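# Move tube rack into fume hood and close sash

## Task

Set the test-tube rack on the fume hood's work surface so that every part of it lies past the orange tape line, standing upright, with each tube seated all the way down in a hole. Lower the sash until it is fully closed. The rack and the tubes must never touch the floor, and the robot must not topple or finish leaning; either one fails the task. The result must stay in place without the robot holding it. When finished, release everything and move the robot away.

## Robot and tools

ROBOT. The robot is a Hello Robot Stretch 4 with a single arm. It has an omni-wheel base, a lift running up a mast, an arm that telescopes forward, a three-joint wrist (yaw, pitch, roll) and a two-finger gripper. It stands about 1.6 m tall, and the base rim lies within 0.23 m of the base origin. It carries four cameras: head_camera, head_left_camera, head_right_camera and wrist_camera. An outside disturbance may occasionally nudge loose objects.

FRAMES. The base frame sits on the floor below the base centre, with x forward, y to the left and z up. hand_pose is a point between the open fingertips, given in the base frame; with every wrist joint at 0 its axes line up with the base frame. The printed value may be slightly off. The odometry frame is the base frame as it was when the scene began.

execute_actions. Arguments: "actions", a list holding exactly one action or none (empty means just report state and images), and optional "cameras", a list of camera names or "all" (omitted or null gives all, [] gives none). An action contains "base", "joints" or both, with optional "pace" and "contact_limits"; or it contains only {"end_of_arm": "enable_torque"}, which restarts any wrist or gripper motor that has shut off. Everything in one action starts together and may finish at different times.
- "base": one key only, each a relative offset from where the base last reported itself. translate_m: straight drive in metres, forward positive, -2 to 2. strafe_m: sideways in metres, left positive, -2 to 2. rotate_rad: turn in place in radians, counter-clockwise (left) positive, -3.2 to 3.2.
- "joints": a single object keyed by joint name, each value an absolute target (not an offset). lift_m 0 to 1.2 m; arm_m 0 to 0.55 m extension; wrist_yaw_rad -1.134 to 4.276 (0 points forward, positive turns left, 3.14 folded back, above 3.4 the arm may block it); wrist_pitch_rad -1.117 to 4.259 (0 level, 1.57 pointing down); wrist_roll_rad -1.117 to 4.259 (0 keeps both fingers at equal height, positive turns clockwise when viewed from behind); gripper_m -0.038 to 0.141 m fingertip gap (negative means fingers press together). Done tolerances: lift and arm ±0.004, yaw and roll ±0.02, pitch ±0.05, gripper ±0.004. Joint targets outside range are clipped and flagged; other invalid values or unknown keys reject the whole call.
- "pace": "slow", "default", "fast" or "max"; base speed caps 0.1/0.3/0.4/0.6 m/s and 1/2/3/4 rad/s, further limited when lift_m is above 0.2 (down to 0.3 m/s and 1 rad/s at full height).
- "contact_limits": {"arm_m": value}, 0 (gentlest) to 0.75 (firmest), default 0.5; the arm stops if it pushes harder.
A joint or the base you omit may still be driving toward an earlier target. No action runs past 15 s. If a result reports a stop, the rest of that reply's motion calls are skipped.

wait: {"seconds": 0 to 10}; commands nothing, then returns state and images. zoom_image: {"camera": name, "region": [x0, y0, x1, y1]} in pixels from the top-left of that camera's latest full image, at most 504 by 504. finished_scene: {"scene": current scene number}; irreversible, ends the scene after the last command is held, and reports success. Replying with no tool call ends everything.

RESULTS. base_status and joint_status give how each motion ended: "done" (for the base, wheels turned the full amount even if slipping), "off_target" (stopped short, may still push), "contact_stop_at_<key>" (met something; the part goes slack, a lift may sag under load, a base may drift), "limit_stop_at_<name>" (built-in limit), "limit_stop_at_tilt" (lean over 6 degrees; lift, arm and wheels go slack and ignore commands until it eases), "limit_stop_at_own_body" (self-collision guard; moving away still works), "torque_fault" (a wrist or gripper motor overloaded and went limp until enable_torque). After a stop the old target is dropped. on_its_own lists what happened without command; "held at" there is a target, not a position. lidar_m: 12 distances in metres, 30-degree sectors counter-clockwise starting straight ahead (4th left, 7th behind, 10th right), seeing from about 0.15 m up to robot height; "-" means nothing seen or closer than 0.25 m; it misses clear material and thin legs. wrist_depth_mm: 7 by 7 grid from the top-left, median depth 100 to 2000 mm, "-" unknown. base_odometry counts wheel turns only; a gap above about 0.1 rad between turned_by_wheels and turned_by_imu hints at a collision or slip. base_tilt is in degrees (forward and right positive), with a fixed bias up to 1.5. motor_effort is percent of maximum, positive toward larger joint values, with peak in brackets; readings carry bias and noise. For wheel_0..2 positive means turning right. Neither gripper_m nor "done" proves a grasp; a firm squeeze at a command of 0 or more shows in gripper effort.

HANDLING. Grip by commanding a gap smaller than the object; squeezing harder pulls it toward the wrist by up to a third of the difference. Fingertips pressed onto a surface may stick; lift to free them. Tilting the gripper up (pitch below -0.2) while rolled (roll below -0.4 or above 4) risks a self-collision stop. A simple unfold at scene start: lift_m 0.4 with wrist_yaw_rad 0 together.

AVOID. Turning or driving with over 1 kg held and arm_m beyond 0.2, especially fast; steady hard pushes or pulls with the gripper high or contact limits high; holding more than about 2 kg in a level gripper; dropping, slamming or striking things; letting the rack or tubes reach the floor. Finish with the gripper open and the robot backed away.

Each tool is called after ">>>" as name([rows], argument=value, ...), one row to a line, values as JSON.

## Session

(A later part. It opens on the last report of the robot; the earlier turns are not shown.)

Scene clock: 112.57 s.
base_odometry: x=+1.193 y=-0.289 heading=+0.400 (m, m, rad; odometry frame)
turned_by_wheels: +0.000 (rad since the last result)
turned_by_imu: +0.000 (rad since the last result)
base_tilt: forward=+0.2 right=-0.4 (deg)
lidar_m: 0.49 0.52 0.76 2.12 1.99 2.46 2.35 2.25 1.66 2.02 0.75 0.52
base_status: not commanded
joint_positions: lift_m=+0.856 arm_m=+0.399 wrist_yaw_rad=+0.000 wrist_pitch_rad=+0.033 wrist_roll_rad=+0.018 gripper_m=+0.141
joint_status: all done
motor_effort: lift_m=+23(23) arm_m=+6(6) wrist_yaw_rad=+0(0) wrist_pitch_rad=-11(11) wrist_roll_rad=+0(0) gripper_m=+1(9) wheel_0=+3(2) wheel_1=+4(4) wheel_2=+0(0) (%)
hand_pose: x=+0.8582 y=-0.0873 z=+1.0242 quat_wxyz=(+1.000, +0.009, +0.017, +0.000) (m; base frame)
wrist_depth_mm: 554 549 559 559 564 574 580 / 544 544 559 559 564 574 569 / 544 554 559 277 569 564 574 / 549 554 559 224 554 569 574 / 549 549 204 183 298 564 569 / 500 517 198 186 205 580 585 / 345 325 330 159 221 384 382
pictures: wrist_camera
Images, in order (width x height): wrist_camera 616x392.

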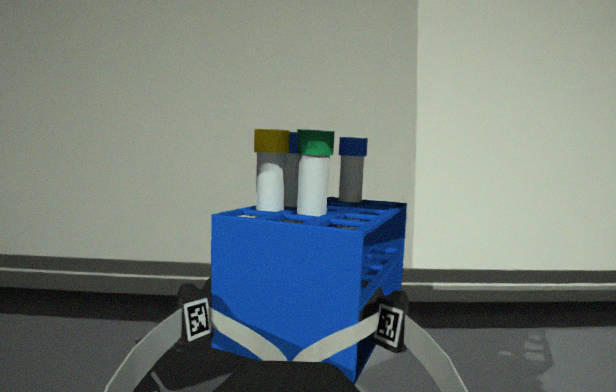

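>>> execute_actions([
  {"joints":{"lift_m":0.848},"pace":"slow"},
], cameras=[])

>>> execute_actions([
  {"joints":{"arm_m":0.425},"pace":"slow"},
], cameras=["wrist_camera","head_camera"])

Scene clock: 113.43 s.
base_odometry: x=+1.193 y=-0.289 heading=+0.400 (m, m, rad; odometry frame)
turned_by_wheels: +0.000 (rad since the last result)
turned_by_imu: +0.000 (rad since the last result)
base_tilt: forward=+0.2 right=-0.2 (deg)
lidar_m: 0.48 0.51 0.76 2.11 1.98 2.48 2.34 2.21 1.66 2.02 0.72 0.53
base_status: not commanded
joint_positions: lift_m=+0.849 arm_m=+0.399 wrist_yaw_rad=+0.000 wrist_pitch_rad=+0.030 wrist_roll_rad=+0.018 gripper_m=+0.141
joint_status: all done
motor_effort: lift_m=+11(21) arm_m=+6(6) wrist_yaw_rad=+1(2) wrist_pitch_rad=-2(10) wrist_roll_rad=+0(0) gripper_m=+0(2) wheel_0=+3(3) wheel_1=+4(3) wheel_2=+0(0) (%)
hand_pose: x=+0.8582 y=-0.0874 z=+1.0180 quat_wxyz=(+1.000, +0.009, +0.015, +0.000) (m; base frame)
wrist_depth_mm: 549 554 559 559 569 574 580 / 544 554 559 564 564 574 580 / 549 554 554 277 574 569 574 / 549 554 559 224 564 569 569 / 549 559 205 183 303 574 574 / 496 512 198 186 205 574 585 / 338 322 324 160 221 379 377
pictures: none
No camera images: the call's "cameras" was empty. Leave "cameras" out to get every camera's image.

Scene clock: 114.73 s.
base_odometry: x=+1.193 y=-0.289 heading=+0.400 (m, m, rad; odometry frame)
turned_by_wheels: +0.000 (rad since the last result)
turned_by_imu: +0.000 (rad since the last result)
base_tilt: forward=+0.1 right=-0.4 (deg)
lidar_m: 0.50 0.52 0.74 2.12 1.95 2.46 2.36 2.26 1.67 2.02 0.73 0.53
base_status: not commanded
joint_positions: lift_m=+0.849 arm_m=+0.424 wrist_yaw_rad=+0.000 wrist_pitch_rad=+0.031 wrist_roll_rad=+0.018 gripper_m=+0.141
joint_status: all done
motor_effort: lift_m=+12(12) arm_m=+8(7) wrist_yaw_rad=+2(2) wrist_pitch_rad=-4(4) wrist_roll_rad=+0(0) gripper_m=+1(0) wheel_0=+2(3) wheel_1=+3(4) wheel_2=+0(0) (%)
hand_pose: x=+0.8829 y=-0.0875 z=+1.0178 quat_wxyz=(+1.000, +0.009, +0.015, +0.000) (m; base frame)
wrist_depth_mm: 525 525 525 535 544 544 554 / 521 530 530 535 544 554 549 / 521 525 535 278 539 544 549 / 521 525 530 224 539 539 549 / 521 530 204 183 298 544 549 / 488 512 198 186 204 569 574 / 336 320 320 160 221 377 377
pictures: head_camera, wrist_camera
Images, in order (width x height): head_camera 420x560, wrist_camera 616x392.

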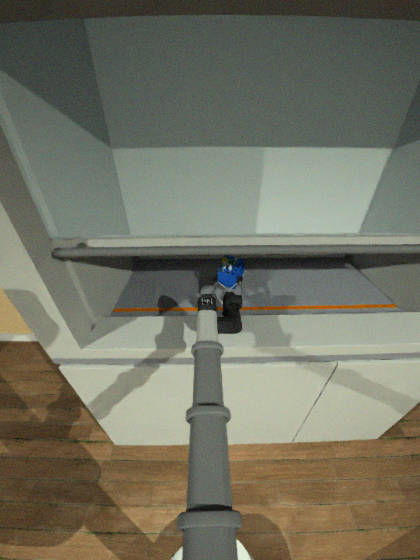

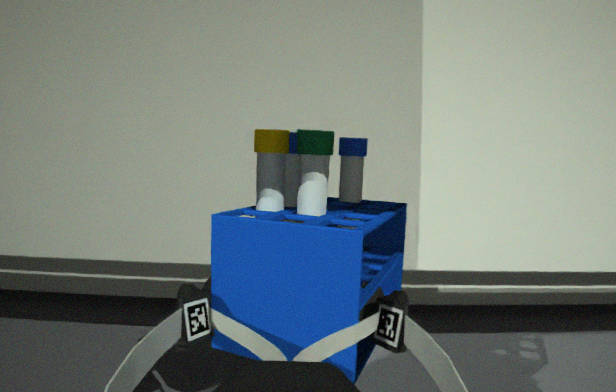

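>>> execute_actions([
  {"joints":{"gripper_m":0.085},"pace":"slow"},
], cameras=["wrist_camera"])

>>> execute_actions([
  {"base":{"strafe_m":-0.03},"pace":"slow"},
], cameras=["wrist_camera"])

Scene clock: 118.13 s.
base_odometry: x=+1.193 y=-0.289 heading=+0.400 (m, m, rad; odometry frame)
turned_by_wheels: +0.000 (rad since the last result)
turned_by_imu: -0.001 (rad since the last result)
base_tilt: forward=+0.2 right=-0.3 (deg)
lidar_m: 0.50 0.53 0.77 2.14 1.98 2.47 2.38 2.24 1.68 2.02 0.76 0.52
base_status: not commanded
joint_positions: lift_m=+0.849 arm_m=+0.424 wrist_yaw_rad=+0.000 wrist_pitch_rad=+0.031 wrist_roll_rad=+0.018 gripper_m=+0.085
joint_status: all done
motor_effort: lift_m=+11(12) arm_m=+8(7) wrist_yaw_rad=+2(2) wrist_pitch_rad=-4(4) wrist_roll_rad=+0(0) gripper_m=+1(2) wheel_0=+3(3) wheel_1=+4(4) wheel_2=+0(0) (%)
hand_pose: x=+0.8829 y=-0.0875 z=+1.0178 quat_wxyz=(+1.000, +0.009, +0.015, +0.000) (m; base frame)
wrist_depth_mm: 525 525 535 539 549 549 554 / 525 525 530 539 544 544 554 / 521 530 530 277 539 544 549 / 525 530 535 224 539 544 549 / 525 525 204 183 300 549 549 / 492 508 198 186 205 574 574 / 334 319 320 160 222 377 373
pictures: wrist_camera
Images, in order (width x height): wrist_camera 616x392.

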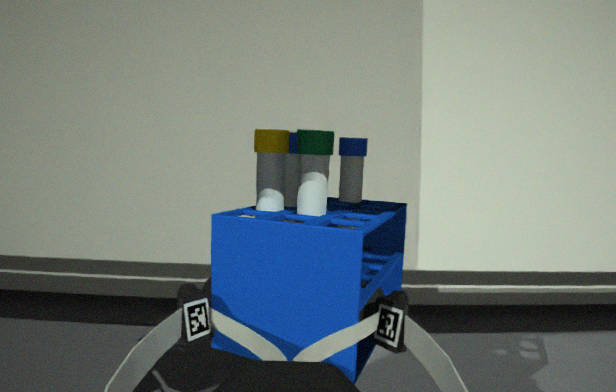

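Scene clock: 119.43 s.
base_odometry: x=+1.205 y=-0.317 heading=+0.400 (m, m, rad; odometry frame)
turned_by_wheels: +0.000 (rad since the last result)
turned_by_imu: +0.000 (rad since the last result)
base_tilt: forward=+0.2 right=-0.2 (deg)
lidar_m: 0.51 0.53 0.70 2.11 2.00 2.48 2.36 2.21 1.63 1.98 0.76 0.51
base_status: done
joint_positions: lift_m=+0.849 arm_m=+0.424 wrist_yaw_rad=+0.000 wrist_pitch_rad=+0.031 wrist_roll_rad=+0.018 gripper_m=+0.085
joint_status: not commanded
motor_effort: lift_m=+12(12) arm_m=+7(8) wrist_yaw_rad=+1(0) wrist_pitch_rad=-4(4) wrist_roll_rad=+0(0) gripper_m=+1(1) wheel_0=+5(8) wheel_1=-4(8) wheel_2=+0(2) (%)
hand_pose: x=+0.8830 y=-0.0873 z=+1.0178 quat_wxyz=(+1.000, +0.009, +0.015, +0.000) (m; base frame)
wrist_depth_mm: 525 530 535 535 544 544 549 / 525 525 535 535 539 549 544 / 525 525 530 277 535 539 539 / 525 525 530 224 539 544 549 / 521 530 204 184 298 544 549 / 488 512 198 186 204 574 569 / 336 320 320 160 221 375 373
pictures: wrist_camera
Images, in order (width x height): wrist_camera 616x392.

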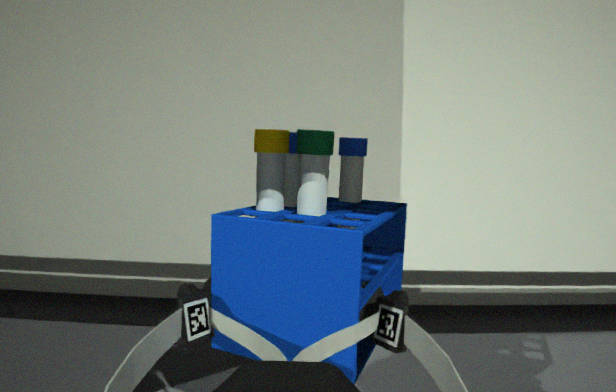

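>>> execute_actions([
  {"joints":{"gripper_m":0.068},"pace":"slow"},
], cameras=["wrist_camera"])

>>> execute_actions([
  {"joints":{"arm_m":0.45},"pace":"slow"},
], cameras=["wrist_camera"])

>>> execute_actions([
  {"joints":{"gripper_m":0.141},"pace":"slow"},
], cameras=["wrist_camera"])

Scene clock: 121.23 s.
base_odometry: x=+1.205 y=-0.317 heading=+0.400 (m, m, rad; odometry frame)
turned_by_wheels: +0.000 (rad since the last result)
turned_by_imu: +0.000 (rad since the last result)
base_tilt: forward=+0.1 right=-0.3 (deg)
lidar_m: 0.51 0.52 0.73 2.13 2.00 2.47 2.36 2.17 1.63 2.00 0.74 0.53
base_status: not commanded
joint_positions: lift_m=+0.849 arm_m=+0.424 wrist_yaw_rad=+0.000 wrist_pitch_rad=+0.031 wrist_roll_rad=+0.018 gripper_m=+0.068
joint_status: all done
motor_effort: lift_m=+12(12) arm_m=+8(7) wrist_yaw_rad=-1(1) wrist_pitch_rad=-5(4) wrist_roll_rad=+0(0) gripper_m=-3(2) wheel_0=+5(5) wheel_1=-4(4) wheel_2=+0(0) (%)
hand_pose: x=+0.8830 y=-0.0873 z=+1.0178 quat_wxyz=(+1.000, +0.009, +0.015, +0.000) (m; base frame)
wrist_depth_mm: 525 525 535 530 539 549 549 / 530 525 535 530 544 549 549 / 525 530 530 277 544 539 544 / 521 530 530 223 539 539 544 / 525 530 202 183 297 539 549 / 492 508 197 186 204 569 574 / 338 317 322 180 314 375 375
pictures: wrist_camera
Images, in order (width x height): wrist_camera 616x392.

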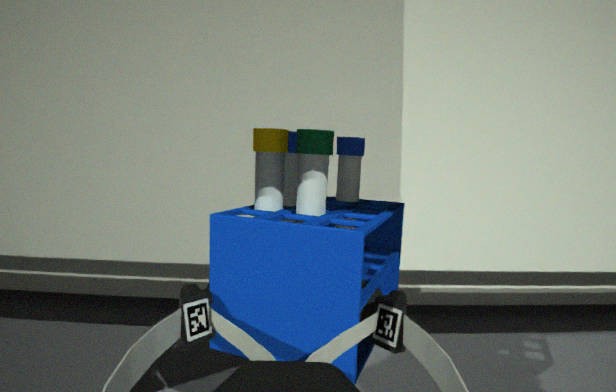

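Scene clock: 122.53 s.
base_odometry: x=+1.205 y=-0.317 heading=+0.400 (m, m, rad; odometry frame)
turned_by_wheels: +0.000 (rad since the last result)
turned_by_imu: +0.000 (rad since the last result)
base_tilt: forward=+0.2 right=-0.1 (deg)
lidar_m: 0.47 0.54 0.75 2.12 2.00 2.48 2.38 2.18 1.64 2.01 0.69 0.52
base_status: not commanded
joint_positions: lift_m=+0.848 arm_m=+0.449 wrist_yaw_rad=+0.000 wrist_pitch_rad=+0.032 wrist_roll_rad=+0.018 gripper_m=+0.068
joint_status: all done
motor_effort: lift_m=+12(13) arm_m=+8(7) wrist_yaw_rad=+1(1) wrist_pitch_rad=-7(8) wrist_roll_rad=+0(0) gripper_m=-3(3) wheel_0=+5(5) wheel_1=-4(4) wheel_2=+0(0) (%)
hand_pose: x=+0.9079 y=-0.0875 z=+1.0175 quat_wxyz=(+1.000, +0.009, +0.016, +0.000) (m; base frame)
wrist_depth_mm: 500 508 512 512 517 521 525 / 500 504 504 508 517 521 521 / 500 500 504 274 512 512 521 / 496 504 504 222 512 517 521 / 496 500 201 182 300 517 521 / 484 504 198 185 204 564 569 / 332 314 317 180 310 375 370
pictures: wrist_camera
Images, in order (width x height): wrist_camera 616x392.

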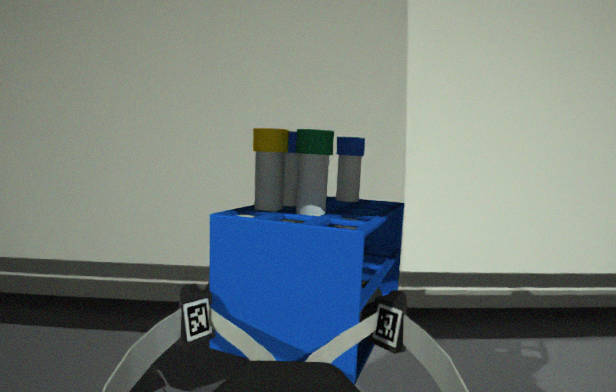

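Scene clock: 126.13 s.
base_odometry: x=+1.205 y=-0.317 heading=+0.400 (m, m, rad; odometry frame)
turned_by_wheels: +0.000 (rad since the last result)
turned_by_imu: -0.001 (rad since the last result)
base_tilt: forward=+0.2 right=-0.3 (deg)
lidar_m: 0.50 0.53 0.78 2.13 1.99 2.45 2.34 2.19 1.64 1.98 0.75 0.52
base_status: not commanded
joint_positions: lift_m=+0.848 arm_m=+0.449 wrist_yaw_rad=+0.000 wrist_pitch_rad=+0.032 wrist_roll_rad=+0.018 gripper_m=+0.141
joint_status: all done
motor_effort: lift_m=+12(13) arm_m=+8(7) wrist_yaw_rad=+2(2) wrist_pitch_rad=-7(8) wrist_roll_rad=+0(0) gripper_m=+1(5) wheel_0=+5(5) wheel_1=-4(4) wheel_2=+0(0) (%)
hand_pose: x=+0.9079 y=-0.0875 z=+1.0175 quat_wxyz=(+1.000, +0.009, +0.016, +0.000) (m; base frame)
wrist_depth_mm: 496 504 508 512 521 517 525 / 500 500 504 512 512 521 521 / 492 508 504 277 517 517 525 / 496 504 504 226 512 517 521 / 500 496 204 183 301 517 521 / 484 504 198 186 204 559 564 / 330 315 319 160 211 373 373
pictures: wrist_camera
Images, in order (width x height): wrist_camera 616x392.

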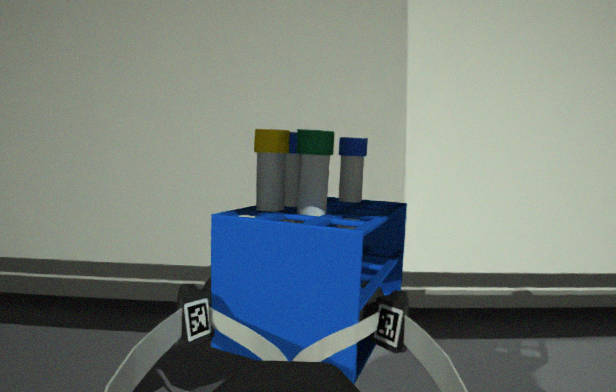

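>>> execute_actions([
  {"joints":{"lift_m":0.862,"wrist_pitch_rad":0.14,"gripper_m":0.068,"arm_m":0.42},"pace":"slow"},
], cameras=["wrist_camera"])

>>> execute_actions([
  {"joints":{"gripper_m":0.141},"pace":"slow"},
], cameras=["wrist_camera"])

Scene clock: 130.00 s.
base_odometry: x=+1.205 y=-0.317 heading=+0.400 (m, m, rad; odometry frame)
turned_by_wheels: +0.000 (rad since the last result)
turned_by_imu: -0.001 (rad since the last result)
base_tilt: forward=+0.2 right=-0.3 (deg)
lidar_m: 0.51 0.53 0.75 2.17 2.01 2.47 2.35 2.21 1.65 1.99 0.73 0.53
base_status: not commanded
joint_positions: lift_m=+0.862 arm_m=+0.421 wrist_yaw_rad=+0.000 wrist_pitch_rad=+0.143 wrist_roll_rad=+0.018 gripper_m=+0.068
joint_status: all done
motor_effort: lift_m=+23(23) arm_m=-7(9) wrist_yaw_rad=+1(2) wrist_pitch_rad=-11(13) wrist_roll_rad=+1(0) gripper_m=-4(3) wheel_0=+5(5) wheel_1=-4(4) wheel_2=+0(0) (%)
hand_pose: x=+0.8778 y=-0.0873 z=+0.9987 quat_wxyz=(+0.997, +0.009, +0.072, +0.000) (m; base frame)
wrist_depth_mm: 500 508 508 508 508 521 521 / 504 512 512 517 521 521 525 / 521 521 517 278 525 535 535 / 525 525 530 224 535 539 544 / 569 574 202 183 298 597 597 / 366 382 198 185 204 415 415 / 277 264 267 180 263 303 314
pictures: wrist_camera
Images, in order (width x height): wrist_camera 616x392.

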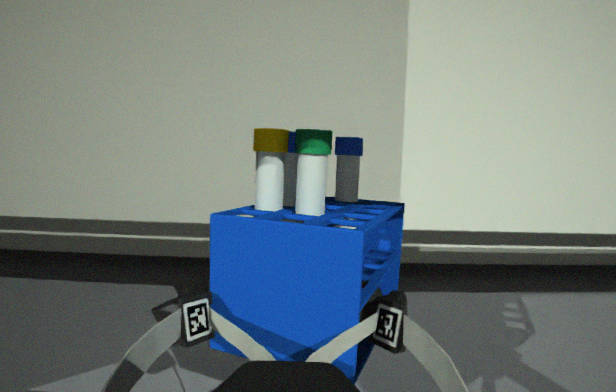

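Scene clock: 133.60 s.
base_odometry: x=+1.205 y=-0.317 heading=+0.400 (m, m, rad; odometry frame)
turned_by_wheels: +0.000 (rad since the last result)
turned_by_imu: -0.001 (rad since the last result)
base_tilt: forward=+0.2 right=-0.4 (deg)
lidar_m: 0.49 0.51 0.73 2.13 2.00 2.46 2.37 2.19 1.61 1.99 0.75 0.52
base_status: not commanded
joint_positions: lift_m=+0.862 arm_m=+0.421 wrist_yaw_rad=+0.000 wrist_pitch_rad=+0.143 wrist_roll_rad=+0.018 gripper_m=+0.141
joint_status: all done
motor_effort: lift_m=+22(23) arm_m=-7(8) wrist_yaw_rad=-1(1) wrist_pitch_rad=-11(11) wrist_roll_rad=+0(0) gripper_m=+2(5) wheel_0=+5(4) wheel_1=-4(4) wheel_2=+0(0) (%)
hand_pose: x=+0.8778 y=-0.0873 z=+0.9987 quat_wxyz=(+0.997, +0.009, +0.072, +0.000) (m; base frame)
wrist_depth_mm: 500 500 504 512 512 521 517 / 508 512 512 517 521 525 525 / 517 517 525 285 530 535 539 / 521 530 530 225 530 544 544 / 574 580 204 183 301 597 603 / 370 379 199 186 205 413 415 / 276 264 267 160 211 304 310
pictures: wrist_camera
Images, in order (width x height): wrist_camera 616x392.

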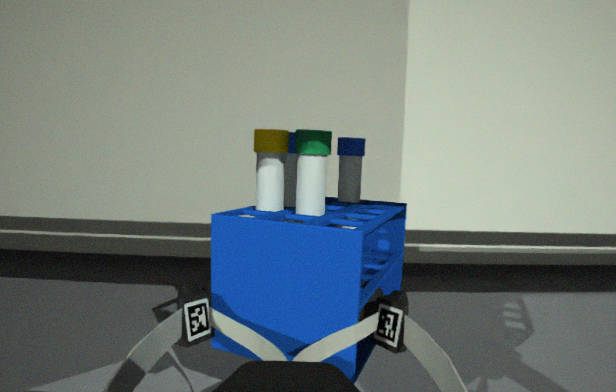

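>>> execute_actions([
  {"joints":{"lift_m":0.849,"wrist_pitch_rad":0.2,"gripper_m":0.068},"pace":"slow"},
], cameras=["wrist_camera"])

>>> execute_actions([
  {"joints":{"gripper_m":0.141},"pace":"slow"},
], cameras=["wrist_camera"])

Scene clock: 137.50 s.
base_odometry: x=+1.205 y=-0.317 heading=+0.400 (m, m, rad; odometry frame)
turned_by_wheels: +0.000 (rad since the last result)
turned_by_imu: -0.001 (rad since the last result)
base_tilt: forward=+0.3 right=-0.3 (deg)
lidar_m: 0.49 0.55 0.75 2.14 2.02 2.49 2.36 2.17 1.66 2.00 0.74 0.54
base_status: not commanded
joint_positions: lift_m=+0.861 arm_m=+0.421 wrist_yaw_rad=+0.002 wrist_pitch_rad=+0.173 wrist_roll_rad=+0.018 gripper_m=+0.068
joint_status: lift_m contact_stop (moved -0.001 of -0.013); the others done
on_its_own: lift_m is slack since a contact_stop (your +0.849 is given up)
motor_effort: lift_m=+18(25) arm_m=-6(7) wrist_yaw_rad=-7(6) wrist_pitch_rad=+10(38) wrist_roll_rad=+0(3) gripper_m=-3(3) wheel_0=+4(5) wheel_1=-3(4) wheel_2=+0(0) (%)
hand_pose: x=+0.8764 y=-0.0868 z=+0.9896 quat_wxyz=(+0.996, +0.009, +0.086, +0.000) (m; base frame)
wrist_depth_mm: 492 500 504 504 512 517 517 / 504 508 512 517 517 525 525 / 512 525 521 279 530 535 544 / 521 525 530 223 535 539 544 / 530 549 202 182 300 597 603 / 351 364 197 185 205 394 394 / 267 256 258 181 256 294 300
pictures: wrist_camera
Images, in order (width x height): wrist_camera 616x392.

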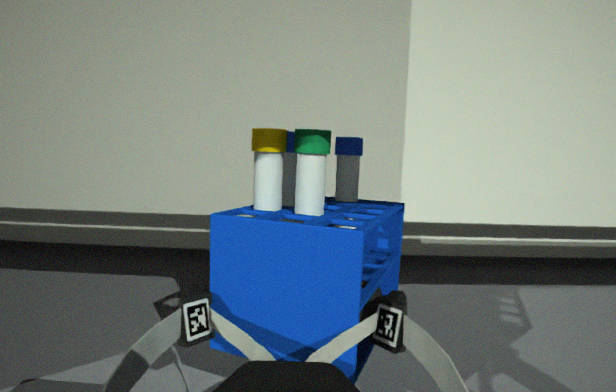

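not run: a stop came earlier in this reply.

>>> execute_actions([
  {"joints":{"arm_m":0.445,"gripper_m":0.08},"pace":"slow"},
], cameras=["wrist_camera"])

>>> execute_actions([
  {"joints":{"gripper_m":0.141},"pace":"slow"},
], cameras=["wrist_camera","head_camera"])

Scene clock: 138.97 s.
base_odometry: x=+1.205 y=-0.317 heading=+0.400 (m, m, rad; odometry frame)
turned_by_wheels: +0.000 (rad since the last result)
turned_by_imu: +0.000 (rad since the last result)
base_tilt: forward=+0.2 right=-0.2 (deg)
lidar_m: 0.49 0.55 0.73 2.14 2.01 2.46 2.38 2.19 1.63 2.00 0.75 0.54
base_status: not commanded
joint_positions: lift_m=+0.861 arm_m=+0.444 wrist_yaw_rad=+0.000 wrist_pitch_rad=+0.179 wrist_roll_rad=+0.018 gripper_m=+0.080
joint_status: all done
on_its_own: lift_m is held at +0.861, not at your +0.849, since a contact_stop
motor_effort: lift_m=+18(18) arm_m=+8(7) wrist_yaw_rad=+1(5) wrist_pitch_rad=-7(10) wrist_roll_rad=+0(0) gripper_m=+1(2) wheel_0=+4(4) wheel_1=-4(3) wheel_2=+0(0) (%)
hand_pose: x=+0.8985 y=-0.0874 z=+0.9879 quat_wxyz=(+0.996, +0.009, +0.089, -0.001) (m; base frame)
wrist_depth_mm: 469 473 480 484 488 488 492 / 484 484 488 492 496 496 504 / 496 496 496 283 504 508 508 / 500 504 508 225 512 521 521 / 496 517 204 183 300 574 574 / 336 345 199 187 205 375 377 / 257 247 247 160 211 281 289
pictures: wrist_camera
Images, in order (width x height): wrist_camera 616x392.

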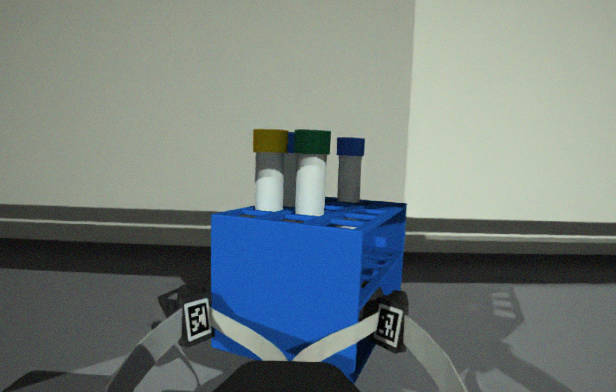

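Scene clock: 142.17 s.
base_odometry: x=+1.205 y=-0.317 heading=+0.400 (m, m, rad; odometry frame)
turned_by_wheels: +0.000 (rad since the last result)
turned_by_imu: -0.001 (rad since the last result)
base_tilt: forward=+0.1 right=-0.4 (deg)
lidar_m: 0.49 0.55 0.78 2.10 1.99 2.47 2.37 2.17 1.65 1.98 0.76 0.54
base_status: not commanded
joint_positions: lift_m=+0.861 arm_m=+0.444 wrist_yaw_rad=+0.000 wrist_pitch_rad=+0.179 wrist_roll_rad=+0.018 gripper_m=+0.141
joint_status: all done
on_its_own: lift_m is held at +0.861, not at your +0.849, since a contact_stop
motor_effort: lift_m=+17(18) arm_m=+7(8) wrist_yaw_rad=+2(2) wrist_pitch_rad=-8(8) wrist_roll_rad=+0(0) gripper_m=+1(1) wheel_0=+4(4) wheel_1=-4(4) wheel_2=+0(0) (%)
hand_pose: x=+0.8985 y=-0.0874 z=+0.9879 quat_wxyz=(+0.996, +0.009, +0.089, -0.001) (m; base frame)
wrist_depth_mm: 469 477 477 480 488 492 492 / 484 484 492 488 496 496 500 / 492 488 492 282 504 508 508 / 500 508 508 225 508 512 521 / 496 521 204 183 300 574 574 / 334 343 198 186 205 375 377 / 256 246 247 160 211 281 289
pictures: head_camera, wrist_camera
Images, in order (width x height): head_camera 420x560, wrist_camera 616x392.

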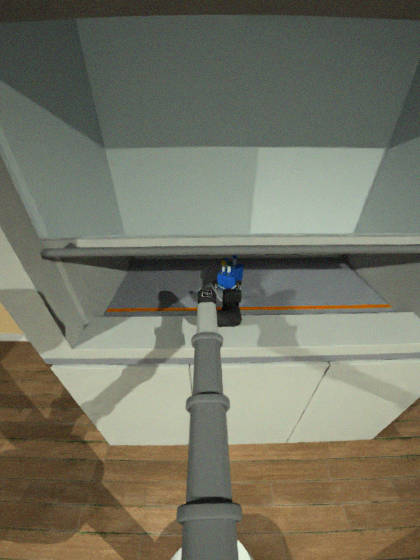

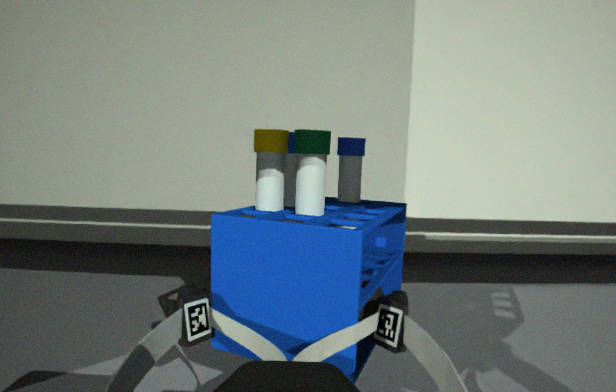

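>>> execute_actions([
  {"joints":{"gripper_m":0.06,"lift_m":0.857},"pace":"slow"},
], cameras=[])

>>> execute_actions([
  {"joints":{"wrist_yaw_rad":-0.25,"gripper_m":0.141},"pace":"slow"},
], cameras=["wrist_camera","head_camera"])

Scene clock: 146.50 s.
base_odometry: x=+1.205 y=-0.317 heading=+0.400 (m, m, rad; odometry frame)
turned_by_wheels: +0.000 (rad since the last result)
turned_by_imu: -0.001 (rad since the last result)
base_tilt: forward=+0.1 right=-0.2 (deg)
lidar_m: 0.50 0.54 0.73 2.17 1.99 2.49 2.36 2.20 1.64 1.99 0.76 0.53
base_status: not commanded
joint_positions: lift_m=+0.858 arm_m=+0.444 wrist_yaw_rad=+0.000 wrist_pitch_rad=+0.177 wrist_roll_rad=+0.018 gripper_m=+0.060
joint_status: all done
motor_effort: lift_m=+9(17) arm_m=+7(7) wrist_yaw_rad=+1(1) wrist_pitch_rad=-2(7) wrist_roll_rad=+1(0) gripper_m=-9(9) wheel_0=+4(4) wheel_1=-3(4) wheel_2=+0(0) (%)
hand_pose: x=+0.8986 y=-0.0874 z=+0.9852 quat_wxyz=(+0.996, +0.009, +0.088, -0.001) (m; base frame)
wrist_depth_mm: 473 473 477 480 488 488 492 / 484 492 488 496 492 500 500 / 492 496 496 277 500 508 517 / 500 504 504 219 517 521 521 / 512 530 200 181 298 574 574 / 338 349 197 183 205 382 384 / 258 248 251 180 247 276 291
pictures: none
No camera images: the call's "cameras" was empty. Leave "cameras" out to get every camera's image.

Scene clock: 150.37 s.
base_odometry: x=+1.205 y=-0.317 heading=+0.400 (m, m, rad; odometry frame)
turned_by_wheels: +0.000 (rad since the last result)
turned_by_imu: -0.001 (rad since the last result)
base_tilt: forward=+0.1 right=-0.2 (deg)
lidar_m: 0.49 0.53 0.76 2.14 2.01 2.45 2.36 2.21 1.63 1.99 0.75 0.52
base_status: not commanded
joint_positions: lift_m=+0.858 arm_m=+0.444 wrist_yaw_rad=-0.243 wrist_pitch_rad=+0.168 wrist_roll_rad=+0.017 gripper_m=+0.141
joint_status: all done
on_its_own: wrist_yaw_rad is at rest, and its effort (-17) is outside its rest range (-13 to +13); wrist_pitch_rad is at rest, and its effort (+25) is outside its rest range (-23 to +23)
motor_effort: lift_m=+9(9) arm_m=+5(7) wrist_yaw_rad=-17(17) wrist_pitch_rad=+25(24) wrist_roll_rad=+2(3) gripper_m=+1(8) wheel_0=+4(4) wheel_1=-3(4) wheel_2=+2(2) (%)
hand_pose: x=+0.8701 y=-0.1534 z=+0.9878 quat_wxyz=(+0.989, +0.019, +0.082, -0.122) (m; base frame)
wrist_depth_mm: 442 469 496 530 559 597 634 / 449 473 504 539 564 615 654 / 455 484 508 283 574 627 668 / 466 492 517 225 585 634 683 / 500 530 204 183 301 668 676 / 362 370 198 186 205 407 410 / 273 262 264 160 211 298 310
pictures: head_camera, wrist_camera
Images, in order (width x height): head_camera 420x560, wrist_camera 616x392.

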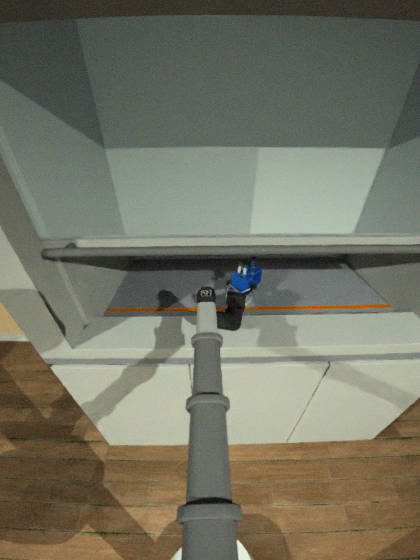

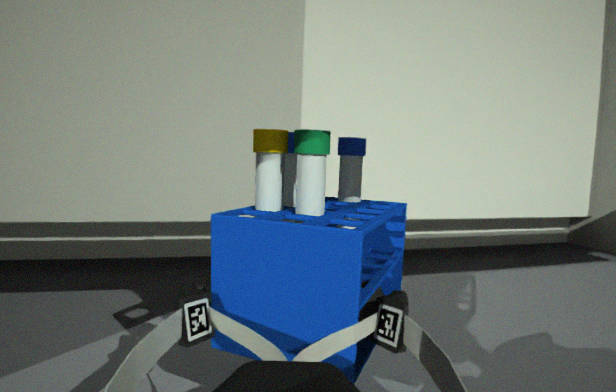

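>>> execute_actions([
  {"joints":{"lift_m":0.875,"wrist_yaw_rad":0,"wrist_pitch_rad":0.1,"gripper_m":0.06},"pace":"slow"},
], cameras=[])

>>> execute_actions([
  {"joints":{"arm_m":0.52},"pace":"slow"},
], cameras=[])

>>> execute_actions([
  {"joints":{"lift_m":0.83},"pace":"slow"},
], cameras=["wrist_camera","head_left_camera"])

Scene clock: 154.67 s.
base_odometry: x=+1.205 y=-0.317 heading=+0.400 (m, m, rad; odometry frame)
turned_by_wheels: +0.000 (rad since the last result)
turned_by_imu: -0.002 (rad since the last result)
base_tilt: forward=+0.2 right=-0.1 (deg)
lidar_m: 0.49 0.53 0.74 2.14 1.99 2.48 2.36 2.19 1.62 2.00 0.74 0.55
base_status: not commanded
joint_positions: lift_m=+0.875 arm_m=+0.444 wrist_yaw_rad=+0.000 wrist_pitch_rad=+0.104 wrist_roll_rad=+0.017 gripper_m=+0.060
joint_status: all done
motor_effort: lift_m=+23(22) arm_m=+5(5) wrist_yaw_rad=+3(8) wrist_pitch_rad=-14(21) wrist_roll_rad=+1(2) gripper_m=-9(9) wheel_0=+1(4) wheel_1=-4(3) wheel_2=+1(2) (%)
hand_pose: x=+0.9020 y=-0.0875 z=+1.0229 quat_wxyz=(+0.999, +0.009, +0.052, -0.001) (m; base frame)
wrist_depth_mm: 484 492 496 496 500 504 508 / 488 496 500 504 508 508 512 / 496 500 504 274 508 512 517 / 504 500 504 220 512 517 517 / 559 554 200 182 300 525 525 / 445 459 196 184 204 504 508 / 327 310 312 180 307 347 357
pictures: none
No camera images: the call's "cameras" was empty. Leave "cameras" out to get every camera's image.

Scene clock: 156.67 s.
base_odometry: x=+1.205 y=-0.317 heading=+0.400 (m, m, rad; odometry frame)
turned_by_wheels: +0.000 (rad since the last result)
turned_by_imu: -0.001 (rad since the last result)
base_tilt: forward=+0.4 right=-0.3 (deg)
lidar_m: 0.50 0.53 0.77 2.15 2.00 2.46 2.35 2.20 1.65 1.99 0.73 0.52
base_status: not commanded
joint_positions: lift_m=+0.875 arm_m=+0.519 wrist_yaw_rad=+0.000 wrist_pitch_rad=+0.104 wrist_roll_rad=+0.017 gripper_m=+0.060
joint_status: all done
motor_effort: lift_m=+23(23) arm_m=+7(5) wrist_yaw_rad=+3(2) wrist_pitch_rad=-14(13) wrist_roll_rad=+1(1) gripper_m=-9(9) wheel_0=+1(1) wheel_1=-4(4) wheel_2=+1(1) (%)
hand_pose: x=+0.9765 y=-0.0875 z=+1.0229 quat_wxyz=(+0.999, +0.009, +0.052, -0.001) (m; base frame)
wrist_depth_mm: 415 415 424 424 424 430 433 / 415 424 424 427 430 433 436 / 421 427 430 274 436 436 439 / 427 430 430 220 439 442 445 / 430 433 200 182 298 445 449 / 442 459 196 184 205 496 500 / 325 309 312 180 307 347 355
pictures: none
No camera images: the call's "cameras" was empty. Leave "cameras" out to get every camera's image.

Scene clock: 157.90 s.
base_odometry: x=+1.205 y=-0.317 heading=+0.400 (m, m, rad; odometry frame)
turned_by_wheels: +0.000 (rad since the last result)
turned_by_imu: +0.000 (rad since the last result)
base_tilt: forward=+0.1 right=-0.2 (deg)
lidar_m: 0.49 0.50 0.73 2.15 2.00 2.48 2.35 2.20 1.59 2.00 0.73 0.54
base_status: not commanded
joint_positions: lift_m=+0.830 arm_m=+0.519 wrist_yaw_rad=+0.000 wrist_pitch_rad=+0.104 wrist_roll_rad=+0.017 gripper_m=+0.060
joint_status: all done
motor_effort: lift_m=+14(25) arm_m=+7(7) wrist_yaw_rad=+1(0) wrist_pitch_rad=-12(13) wrist_roll_rad=+1(1) gripper_m=-8(8) wheel_0=+1(1) wheel_1=-3(3) wheel_2=+1(1) (%)
hand_pose: x=+0.9765 y=-0.0875 z=+0.9786 quat_wxyz=(+0.999, +0.009, +0.052, -0.001) (m; base frame)
wrist_depth_mm: 415 415 424 424 427 433 430 / 418 421 421 427 430 433 436 / 421 427 430 274 433 436 442 / 424 430 430 220 442 439 445 / 477 480 200 182 298 496 500 / 329 336 196 185 205 373 373 / 240 228 232 180 227 256 273
pictures: head_left_camera, wrist_camera
Images, in order (width x height): head_left_camera 420x672, wrist_camera 616x392.

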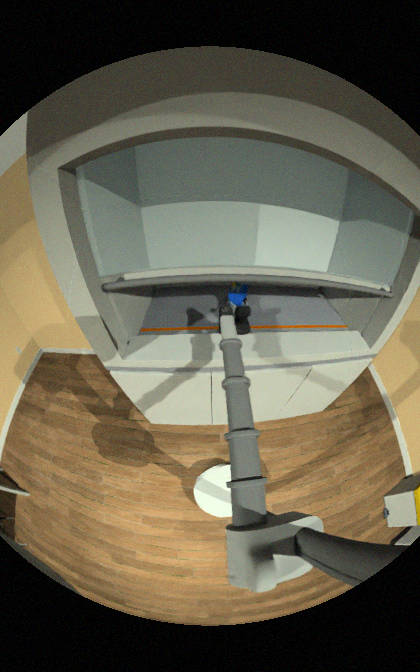

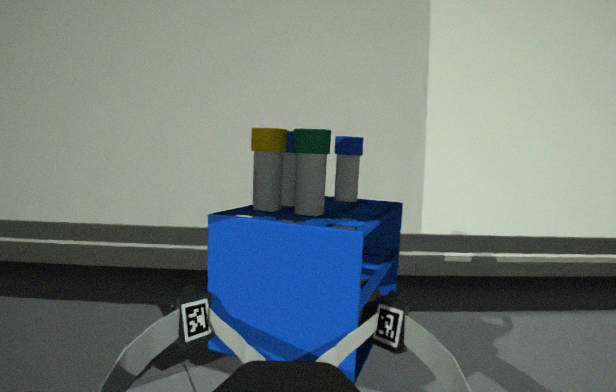

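Went lower indeed (sill was the obstruction). Continue down.

>>> execute_actions([
  {"joints":{"lift_m":0.80},"pace":"slow"},
], cameras=["wrist_camera"])

Scene clock: 158.97 s.
base_odometry: x=+1.205 y=-0.317 heading=+0.400 (m, m, rad; odometry frame)
turned_by_wheels: +0.000 (rad since the last result)
turned_by_imu: +0.001 (rad since the last result)
base_tilt: forward=+0.2 right=-0.2 (deg)
lidar_m: 0.50 0.54 0.78 2.13 1.99 2.46 2.35 2.22 1.65 1.99 0.75 0.53
base_status: not commanded
joint_positions: lift_m=+0.824 arm_m=+0.519 wrist_yaw_rad=-0.001 wrist_pitch_rad=+0.104 wrist_roll_rad=+0.017 gripper_m=+0.060
joint_status: lift_m contact_stop (moved -0.006 of -0.030)
on_its_own: lift_m is slack since a contact_stop (your +0.800 is given up)
motor_effort: lift_m=+14(15) arm_m=+7(7) wrist_yaw_rad=+3(5) wrist_pitch_rad=-12(13) wrist_roll_rad=+1(1) gripper_m=-9(8) wheel_0=+1(1) wheel_1=-2(4) wheel_2=+2(1) (%)
hand_pose: x=+0.9766 y=-0.0877 z=+0.9722 quat_wxyz=(+0.999, +0.009, +0.052, -0.001) (m; base frame)
wrist_depth_mm: 418 415 424 427 430 433 433 / 421 421 424 427 430 433 439 / 424 427 430 276 436 433 442 / 427 427 433 217 439 439 449 / 477 480 200 181 298 496 496 / 330 342 196 184 205 375 377 / 241 229 232 180 228 258 276
pictures: wrist_camera
Images, in order (width x height): wrist_camera 616x392.

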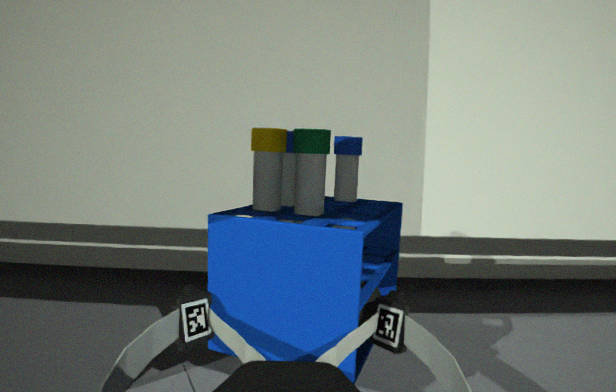

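>>> execute_actions([
  {"joints":{"lift_m":0.832,"wrist_pitch_rad":0.17},"pace":"slow"},
], cameras=[])

>>> execute_actions([
  {"joints":{"gripper_m":0.141},"pace":"slow"},
], cameras=["wrist_camera"])

Scene clock: 159.87 s.
base_odometry: x=+1.205 y=-0.317 heading=+0.400 (m, m, rad; odometry frame)
turned_by_wheels: +0.000 (rad since the last result)
turned_by_imu: +0.000 (rad since the last result)
base_tilt: forward=+0.3 right=-0.3 (deg)
lidar_m: 0.51 0.53 0.75 2.14 1.99 2.49 2.37 2.22 1.65 1.98 0.75 0.53
base_status: not commanded
joint_positions: lift_m=+0.832 arm_m=+0.519 wrist_yaw_rad=+0.000 wrist_pitch_rad=+0.173 wrist_roll_rad=+0.017 gripper_m=+0.060
joint_status: all done
motor_effort: lift_m=+23(25) arm_m=+6(7) wrist_yaw_rad=+0(1) wrist_pitch_rad=-11(11) wrist_roll_rad=+1(1) gripper_m=-9(10) wheel_0=+1(1) wheel_1=-2(2) wheel_2=+1(1) (%)
hand_pose: x=+0.9740 y=-0.0873 z=+0.9601 quat_wxyz=(+0.996, +0.009, +0.086, -0.001) (m; base frame)
wrist_depth_mm: 402 410 407 413 413 413 415 / 413 410 415 418 421 421 424 / 421 421 424 277 430 430 433 / 473 427 430 221 436 442 445 / 404 424 200 182 300 480 488 / 272 281 196 185 206 303 303 / 208 198 202 180 198 220 226
pictures: none
No camera images: the call's "cameras" was empty. Leave "cameras" out to get every camera's image.

Scene clock: 163.73 s.
base_odometry: x=+1.205 y=-0.317 heading=+0.400 (m, m, rad; odometry frame)
turned_by_wheels: +0.000 (rad since the last result)
turned_by_imu: -0.001 (rad since the last result)
base_tilt: forward=+0.1 right=-0.3 (deg)
lidar_m: 0.50 0.51 0.74 2.12 1.99 2.49 2.37 2.16 1.62 1.99 0.73 0.49
base_status: not commanded
joint_positions: lift_m=+0.832 arm_m=+0.519 wrist_yaw_rad=+0.000 wrist_pitch_rad=+0.173 wrist_roll_rad=+0.017 gripper_m=+0.141
joint_status: all done
motor_effort: lift_m=+23(23) arm_m=+7(6) wrist_yaw_rad=+1(1) wrist_pitch_rad=-11(11) wrist_roll_rad=+1(1) gripper_m=+1(8) wheel_0=+1(1) wheel_1=-2(2) wheel_2=+1(1) (%)
hand_pose: x=+0.9740 y=-0.0873 z=+0.9601 quat_wxyz=(+0.996, +0.009, +0.087, -0.001) (m; base frame)
wrist_depth_mm: 404 404 407 410 413 418 418 / 407 413 415 418 421 421 427 / 413 418 421 283 427 430 436 / 473 427 430 226 433 442 442 / 407 424 205 184 300 480 484 / 273 279 198 186 204 303 306 / 207 200 205 160 198 227 227
pictures: wrist_camera
Images, in order (width x height): wrist_camera 616x392.

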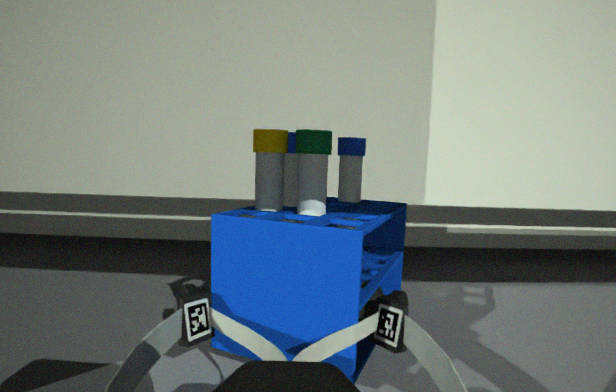

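>>> execute_actions([
  {"joints":{"wrist_pitch_rad":0.3,"gripper_m":0.07},"pace":"slow"},
], cameras=["wrist_camera","head_left_camera"])

Scene clock: 167.50 s.
base_odometry: x=+1.205 y=-0.317 heading=+0.400 (m, m, rad; odometry frame)
turned_by_wheels: +0.000 (rad since the last result)
turned_by_imu: -0.001 (rad since the last result)
base_tilt: forward=+0.1 right=-0.3 (deg)
lidar_m: 0.48 0.55 0.76 2.13 1.98 2.47 2.37 2.17 1.64 1.99 0.72 0.52
base_status: not commanded
joint_positions: lift_m=+0.832 arm_m=+0.519 wrist_yaw_rad=+0.002 wrist_pitch_rad=+0.272 wrist_roll_rad=+0.016 gripper_m=+0.070
joint_status: all done
on_its_own: wrist_pitch_rad is at rest, and its effort (+78) is outside its rest range (-23 to +23)
motor_effort: lift_m=+14(23) arm_m=+5(6) wrist_yaw_rad=-5(6) wrist_pitch_rad=+78(79) wrist_roll_rad=+5(5) gripper_m=-3(4) wheel_0=+1(1) wheel_1=-2(2) wheel_2=+1(1) (%)
hand_pose: x=+0.9680 y=-0.0868 z=+0.9331 quat_wxyz=(+0.991, +0.008, +0.136, +0.000) (m; base frame)
wrist_depth_mm: 394 394 397 402 399 404 402 / 402 404 407 410 413 415 418 / 415 421 421 220 424 430 430 / 473 477 473 220 433 492 492 / 332 343 200 181 297 384 392 / 240 246 198 185 196 266 270 / 189 183 186 181 192 203 208
pictures: head_left_camera, wrist_camera
Images, in order (width x height): head_left_camera 420x672, wrist_camera 616x392.

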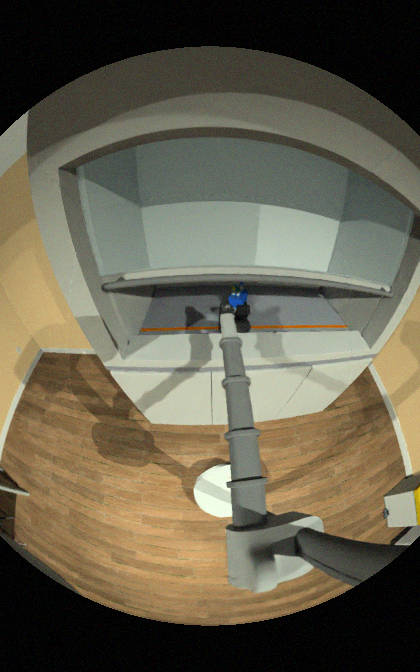

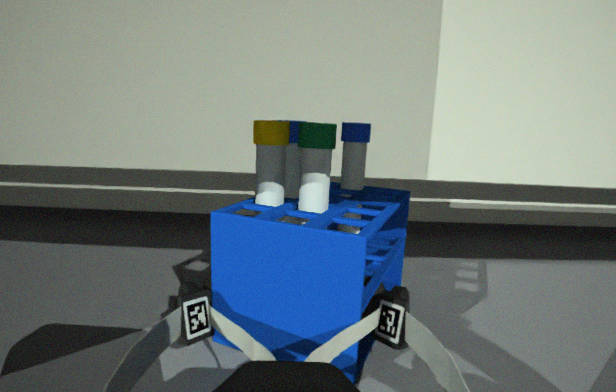

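Landed and the rack levelled relative to the gripper. Ease the force and open.

>>> execute_actions([
  {"joints":{"wrist_pitch_rad":0.25,"gripper_m":0.141},"pace":"slow"},
], cameras=["wrist_camera"])

Scene clock: 171.13 s.
base_odometry: x=+1.205 y=-0.317 heading=+0.400 (m, m, rad; odometry frame)
turned_by_wheels: +0.000 (rad since the last result)
turned_by_imu: -0.001 (rad since the last result)
base_tilt: forward=+0.2 right=-0.4 (deg)
lidar_m: 0.48 0.53 0.76 2.10 1.98 2.48 2.37 2.19 1.63 1.98 0.74 0.55
base_status: not commanded
joint_positions: lift_m=+0.832 arm_m=+0.519 wrist_yaw_rad=+0.000 wrist_pitch_rad=+0.240 wrist_roll_rad=+0.016 gripper_m=+0.141
joint_status: all done
on_its_own: wrist_pitch_rad is at rest, and its effort (+28) is outside its rest range (-23 to +23)
motor_effort: lift_m=+13(14) arm_m=+5(6) wrist_yaw_rad=+0(4) wrist_pitch_rad=+28(74) wrist_roll_rad=+5(6) gripper_m=+2(3) wheel_0=+1(1) wheel_1=-2(2) wheel_2=+1(1) (%)
hand_pose: x=+0.9702 y=-0.0874 z=+0.9421 quat_wxyz=(+0.993, +0.008, +0.119, -0.001) (m; base frame)
wrist_depth_mm: 397 397 399 402 402 407 407 / 404 407 410 413 413 418 418 / 415 418 421 223 430 430 430 / 469 477 480 223 433 492 492 / 342 357 200 180 291 397 407 / 243 251 197 184 197 271 272 / 191 185 195 158 193 204 209
pictures: wrist_camera
Images, in order (width x height): wrist_camera 616x392.

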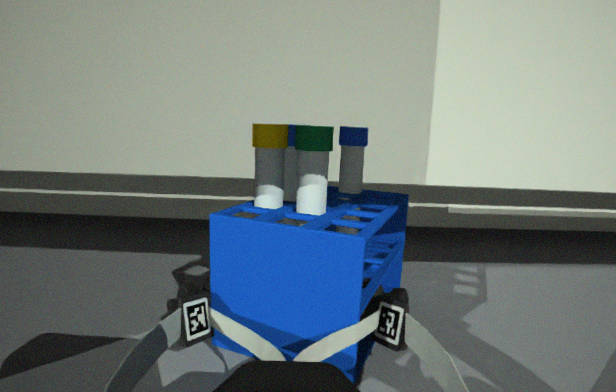

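>>> execute_actions([
  {"joints":{"gripper_m":0.09,"arm_m":0.55},"pace":"slow"},
], cameras=["wrist_camera"])

>>> execute_actions([
  {"joints":{"gripper_m":0.141},"base":{"strafe_m":-0.03},"pace":"slow"},
], cameras=["wrist_camera"])

>>> zoom_image(camera="wrist_camera", region=[320,210,480,392])

Scene clock: 174.50 s.
base_odometry: x=+1.205 y=-0.317 heading=+0.400 (m, m, rad; odometry frame)
turned_by_wheels: +0.000 (rad since the last result)
turned_by_imu: -0.001 (rad since the last result)
base_tilt: forward=+0.2 right=-0.4 (deg)
lidar_m: 0.51 0.52 0.76 2.12 2.00 2.48 2.36 2.18 1.62 2.01 0.71 0.52
base_status: not commanded
joint_positions: lift_m=+0.832 arm_m=+0.549 wrist_yaw_rad=-0.001 wrist_pitch_rad=+0.240 wrist_roll_rad=+0.016 gripper_m=+0.090
joint_status: all done
on_its_own: wrist_pitch_rad is at rest, and its effort (+29) is outside its rest range (-23 to +23)
motor_effort: lift_m=+14(14) arm_m=+8(8) wrist_yaw_rad=+4(4) wrist_pitch_rad=+29(28) wrist_roll_rad=+5(5) gripper_m=-1(1) wheel_0=+1(1) wheel_1=-2(2) wheel_2=+1(1) (%)
hand_pose: x=+0.9996 y=-0.0877 z=+0.9421 quat_wxyz=(+0.993, +0.008, +0.119, -0.001) (m; base frame)
wrist_depth_mm: 366 370 373 375 377 377 379 / 377 379 382 384 387 389 392 / 389 389 394 220 399 399 402 / 449 452 452 221 404 459 462 / 342 355 201 181 293 399 410 / 243 249 196 185 197 271 274 / 190 185 195 157 193 204 209
pictures: wrist_camera
Images, in order (width x height): wrist_camera 616x392.

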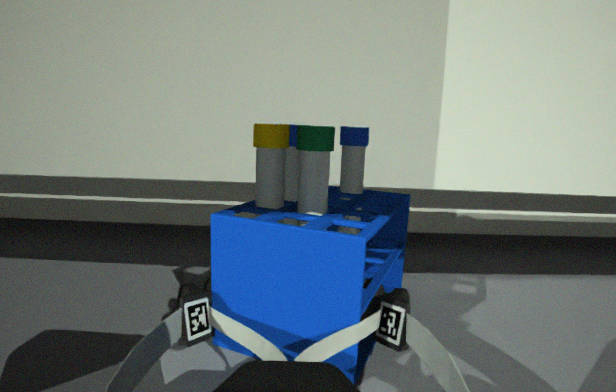

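Scene clock: 177.37 s.
base_odometry: x=+1.217 y=-0.344 heading=+0.400 (m, m, rad; odometry frame)
turned_by_wheels: +0.000 (rad since the last result)
turned_by_imu: +0.000 (rad since the last result)
base_tilt: forward=+0.2 right=-0.3 (deg)
lidar_m: 0.50 0.54 0.76 2.11 2.02 2.49 2.37 2.13 1.59 1.96 0.74 0.54
base_status: done
joint_positions: lift_m=+0.832 arm_m=+0.549 wrist_yaw_rad=+0.003 wrist_pitch_rad=+0.239 wrist_roll_rad=+0.016 gripper_m=+0.141
joint_status: all done
on_its_own: wrist_pitch_rad is at rest, and its effort (+29) is outside its rest range (-23 to +23)
motor_effort: lift_m=+14(14) arm_m=+7(8) wrist_yaw_rad=-7(9) wrist_pitch_rad=+29(30) wrist_roll_rad=+5(5) gripper_m=+2(1) wheel_0=+8(13) wheel_1=-2(8) wheel_2=+0(0) (%)
hand_pose: x=+1.0002 y=-0.0864 z=+0.9422 quat_wxyz=(+0.993, +0.008, +0.119, +0.001) (m; base frame)
wrist_depth_mm: 366 373 375 373 373 375 377 / 379 379 384 384 384 384 387 / 387 389 392 239 397 397 399 / 449 449 445 223 399 455 459 / 343 355 198 180 297 399 407 / 243 248 196 182 212 271 272 / 190 184 190 158 193 209 209
pictures: wrist_camera
Images, in order (width x height): wrist_camera 616x392.

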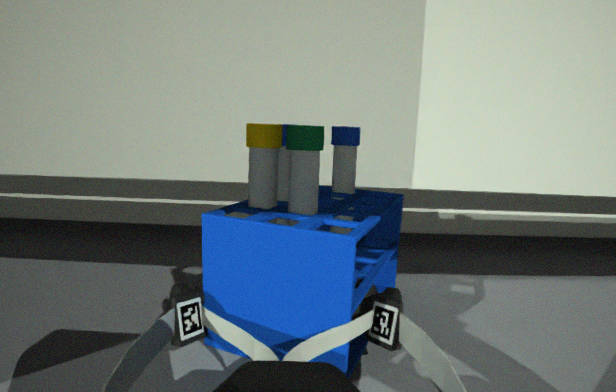

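Region (320, 210, 480, 392) of wrist_camera's 616x392 image, scaled by 2.769; it fills the left 443 columns of this view, and the rest is white.

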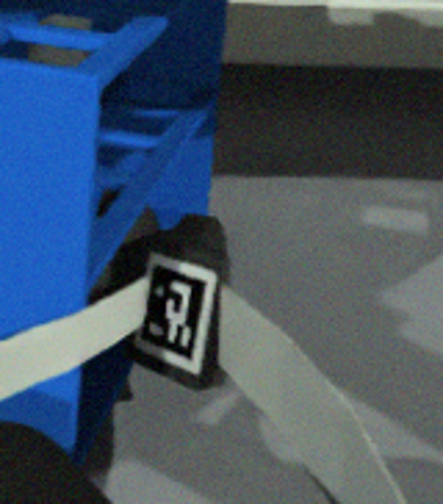

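>>> execute_actions([
  {"joints":{"lift_m":0.838},"pace":"slow"},
], cameras=["wrist_camera"])

>>> execute_actions([
  {"joints":{"lift_m":0.845},"pace":"slow"},
], cameras=["wrist_camera"])

Scene clock: 178.30 s.
base_odometry: x=+1.217 y=-0.344 heading=+0.400 (m, m, rad; odometry frame)
turned_by_wheels: +0.000 (rad since the last result)
turned_by_imu: +0.000 (rad since the last result)
base_tilt: forward=+0.1 right=-0.2 (deg)
lidar_m: 0.51 0.54 0.77 2.10 2.02 2.47 2.34 2.14 1.62 1.95 0.73 0.51
base_status: not commanded
joint_positions: lift_m=+0.838 arm_m=+0.549 wrist_yaw_rad=+0.003 wrist_pitch_rad=+0.245 wrist_roll_rad=+0.016 gripper_m=+0.141
joint_status: all done
motor_effort: lift_m=+21(22) arm_m=+7(7) wrist_yaw_rad=-6(9) wrist_pitch_rad=+12(29) wrist_roll_rad=+5(5) gripper_m=+1(2) wheel_0=+7(8) wheel_1=-2(2) wheel_2=+0(0) (%)
hand_pose: x=+0.9997 y=-0.0867 z=+0.9460 quat_wxyz=(+0.992, +0.008, +0.122, +0.000) (m; base frame)
wrist_depth_mm: 368 368 373 370 373 375 375 / 377 379 379 382 384 387 384 / 384 389 392 238 394 394 397 / 449 449 449 217 402 459 459 / 340 355 200 180 294 397 402 / 244 252 196 183 207 272 272 / 193 186 193 161 193 211 211
pictures: wrist_camera
Images, in order (width x height): wrist_camera 616x392.

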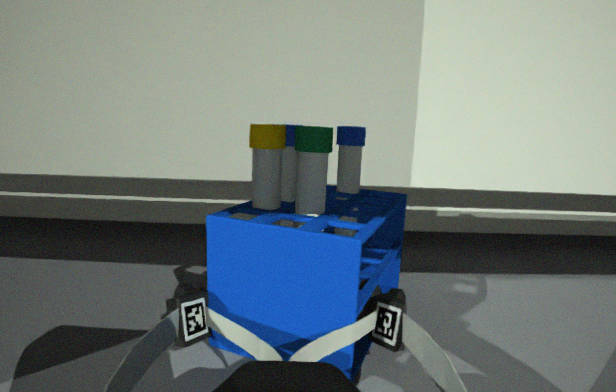

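Scene clock: 178.97 s.
base_odometry: x=+1.217 y=-0.344 heading=+0.400 (m, m, rad; odometry frame)
turned_by_wheels: +0.000 (rad since the last result)
turned_by_imu: +0.000 (rad since the last result)
base_tilt: forward=+0.2 right=-0.2 (deg)
lidar_m: 0.47 0.53 0.73 2.07 2.04 2.46 2.36 2.13 1.63 1.95 0.73 0.54
base_status: not commanded
joint_positions: lift_m=+0.845 arm_m=+0.549 wrist_yaw_rad=+0.001 wrist_pitch_rad=+0.251 wrist_roll_rad=+0.017 gripper_m=+0.141
joint_status: all done
motor_effort: lift_m=+23(20) arm_m=+7(8) wrist_yaw_rad=-2(6) wrist_pitch_rad=-4(12) wrist_roll_rad=+2(5) gripper_m=+1(2) wheel_0=+5(7) wheel_1=-2(2) wheel_2=+0(0) (%)
hand_pose: x=+0.9992 y=-0.0871 z=+0.9513 quat_wxyz=(+0.992, +0.008, +0.125, -0.001) (m; base frame)
wrist_depth_mm: 366 368 370 373 373 375 377 / 377 377 382 384 384 387 389 / 387 392 389 220 397 397 399 / 445 455 452 220 404 459 459 / 347 362 201 181 294 399 407 / 249 256 198 184 203 276 277 / 198 190 202 159 198 214 213
pictures: wrist_camera
Images, in order (width x height): wrist_camera 616x392.

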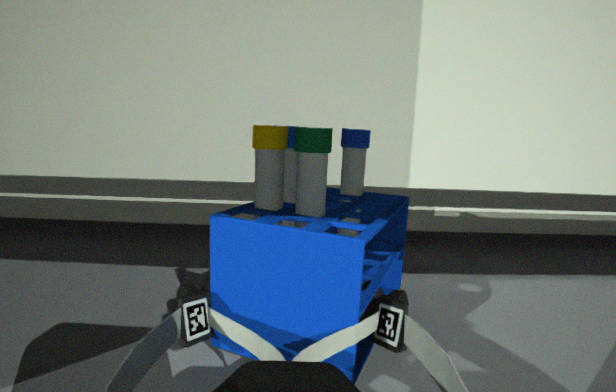

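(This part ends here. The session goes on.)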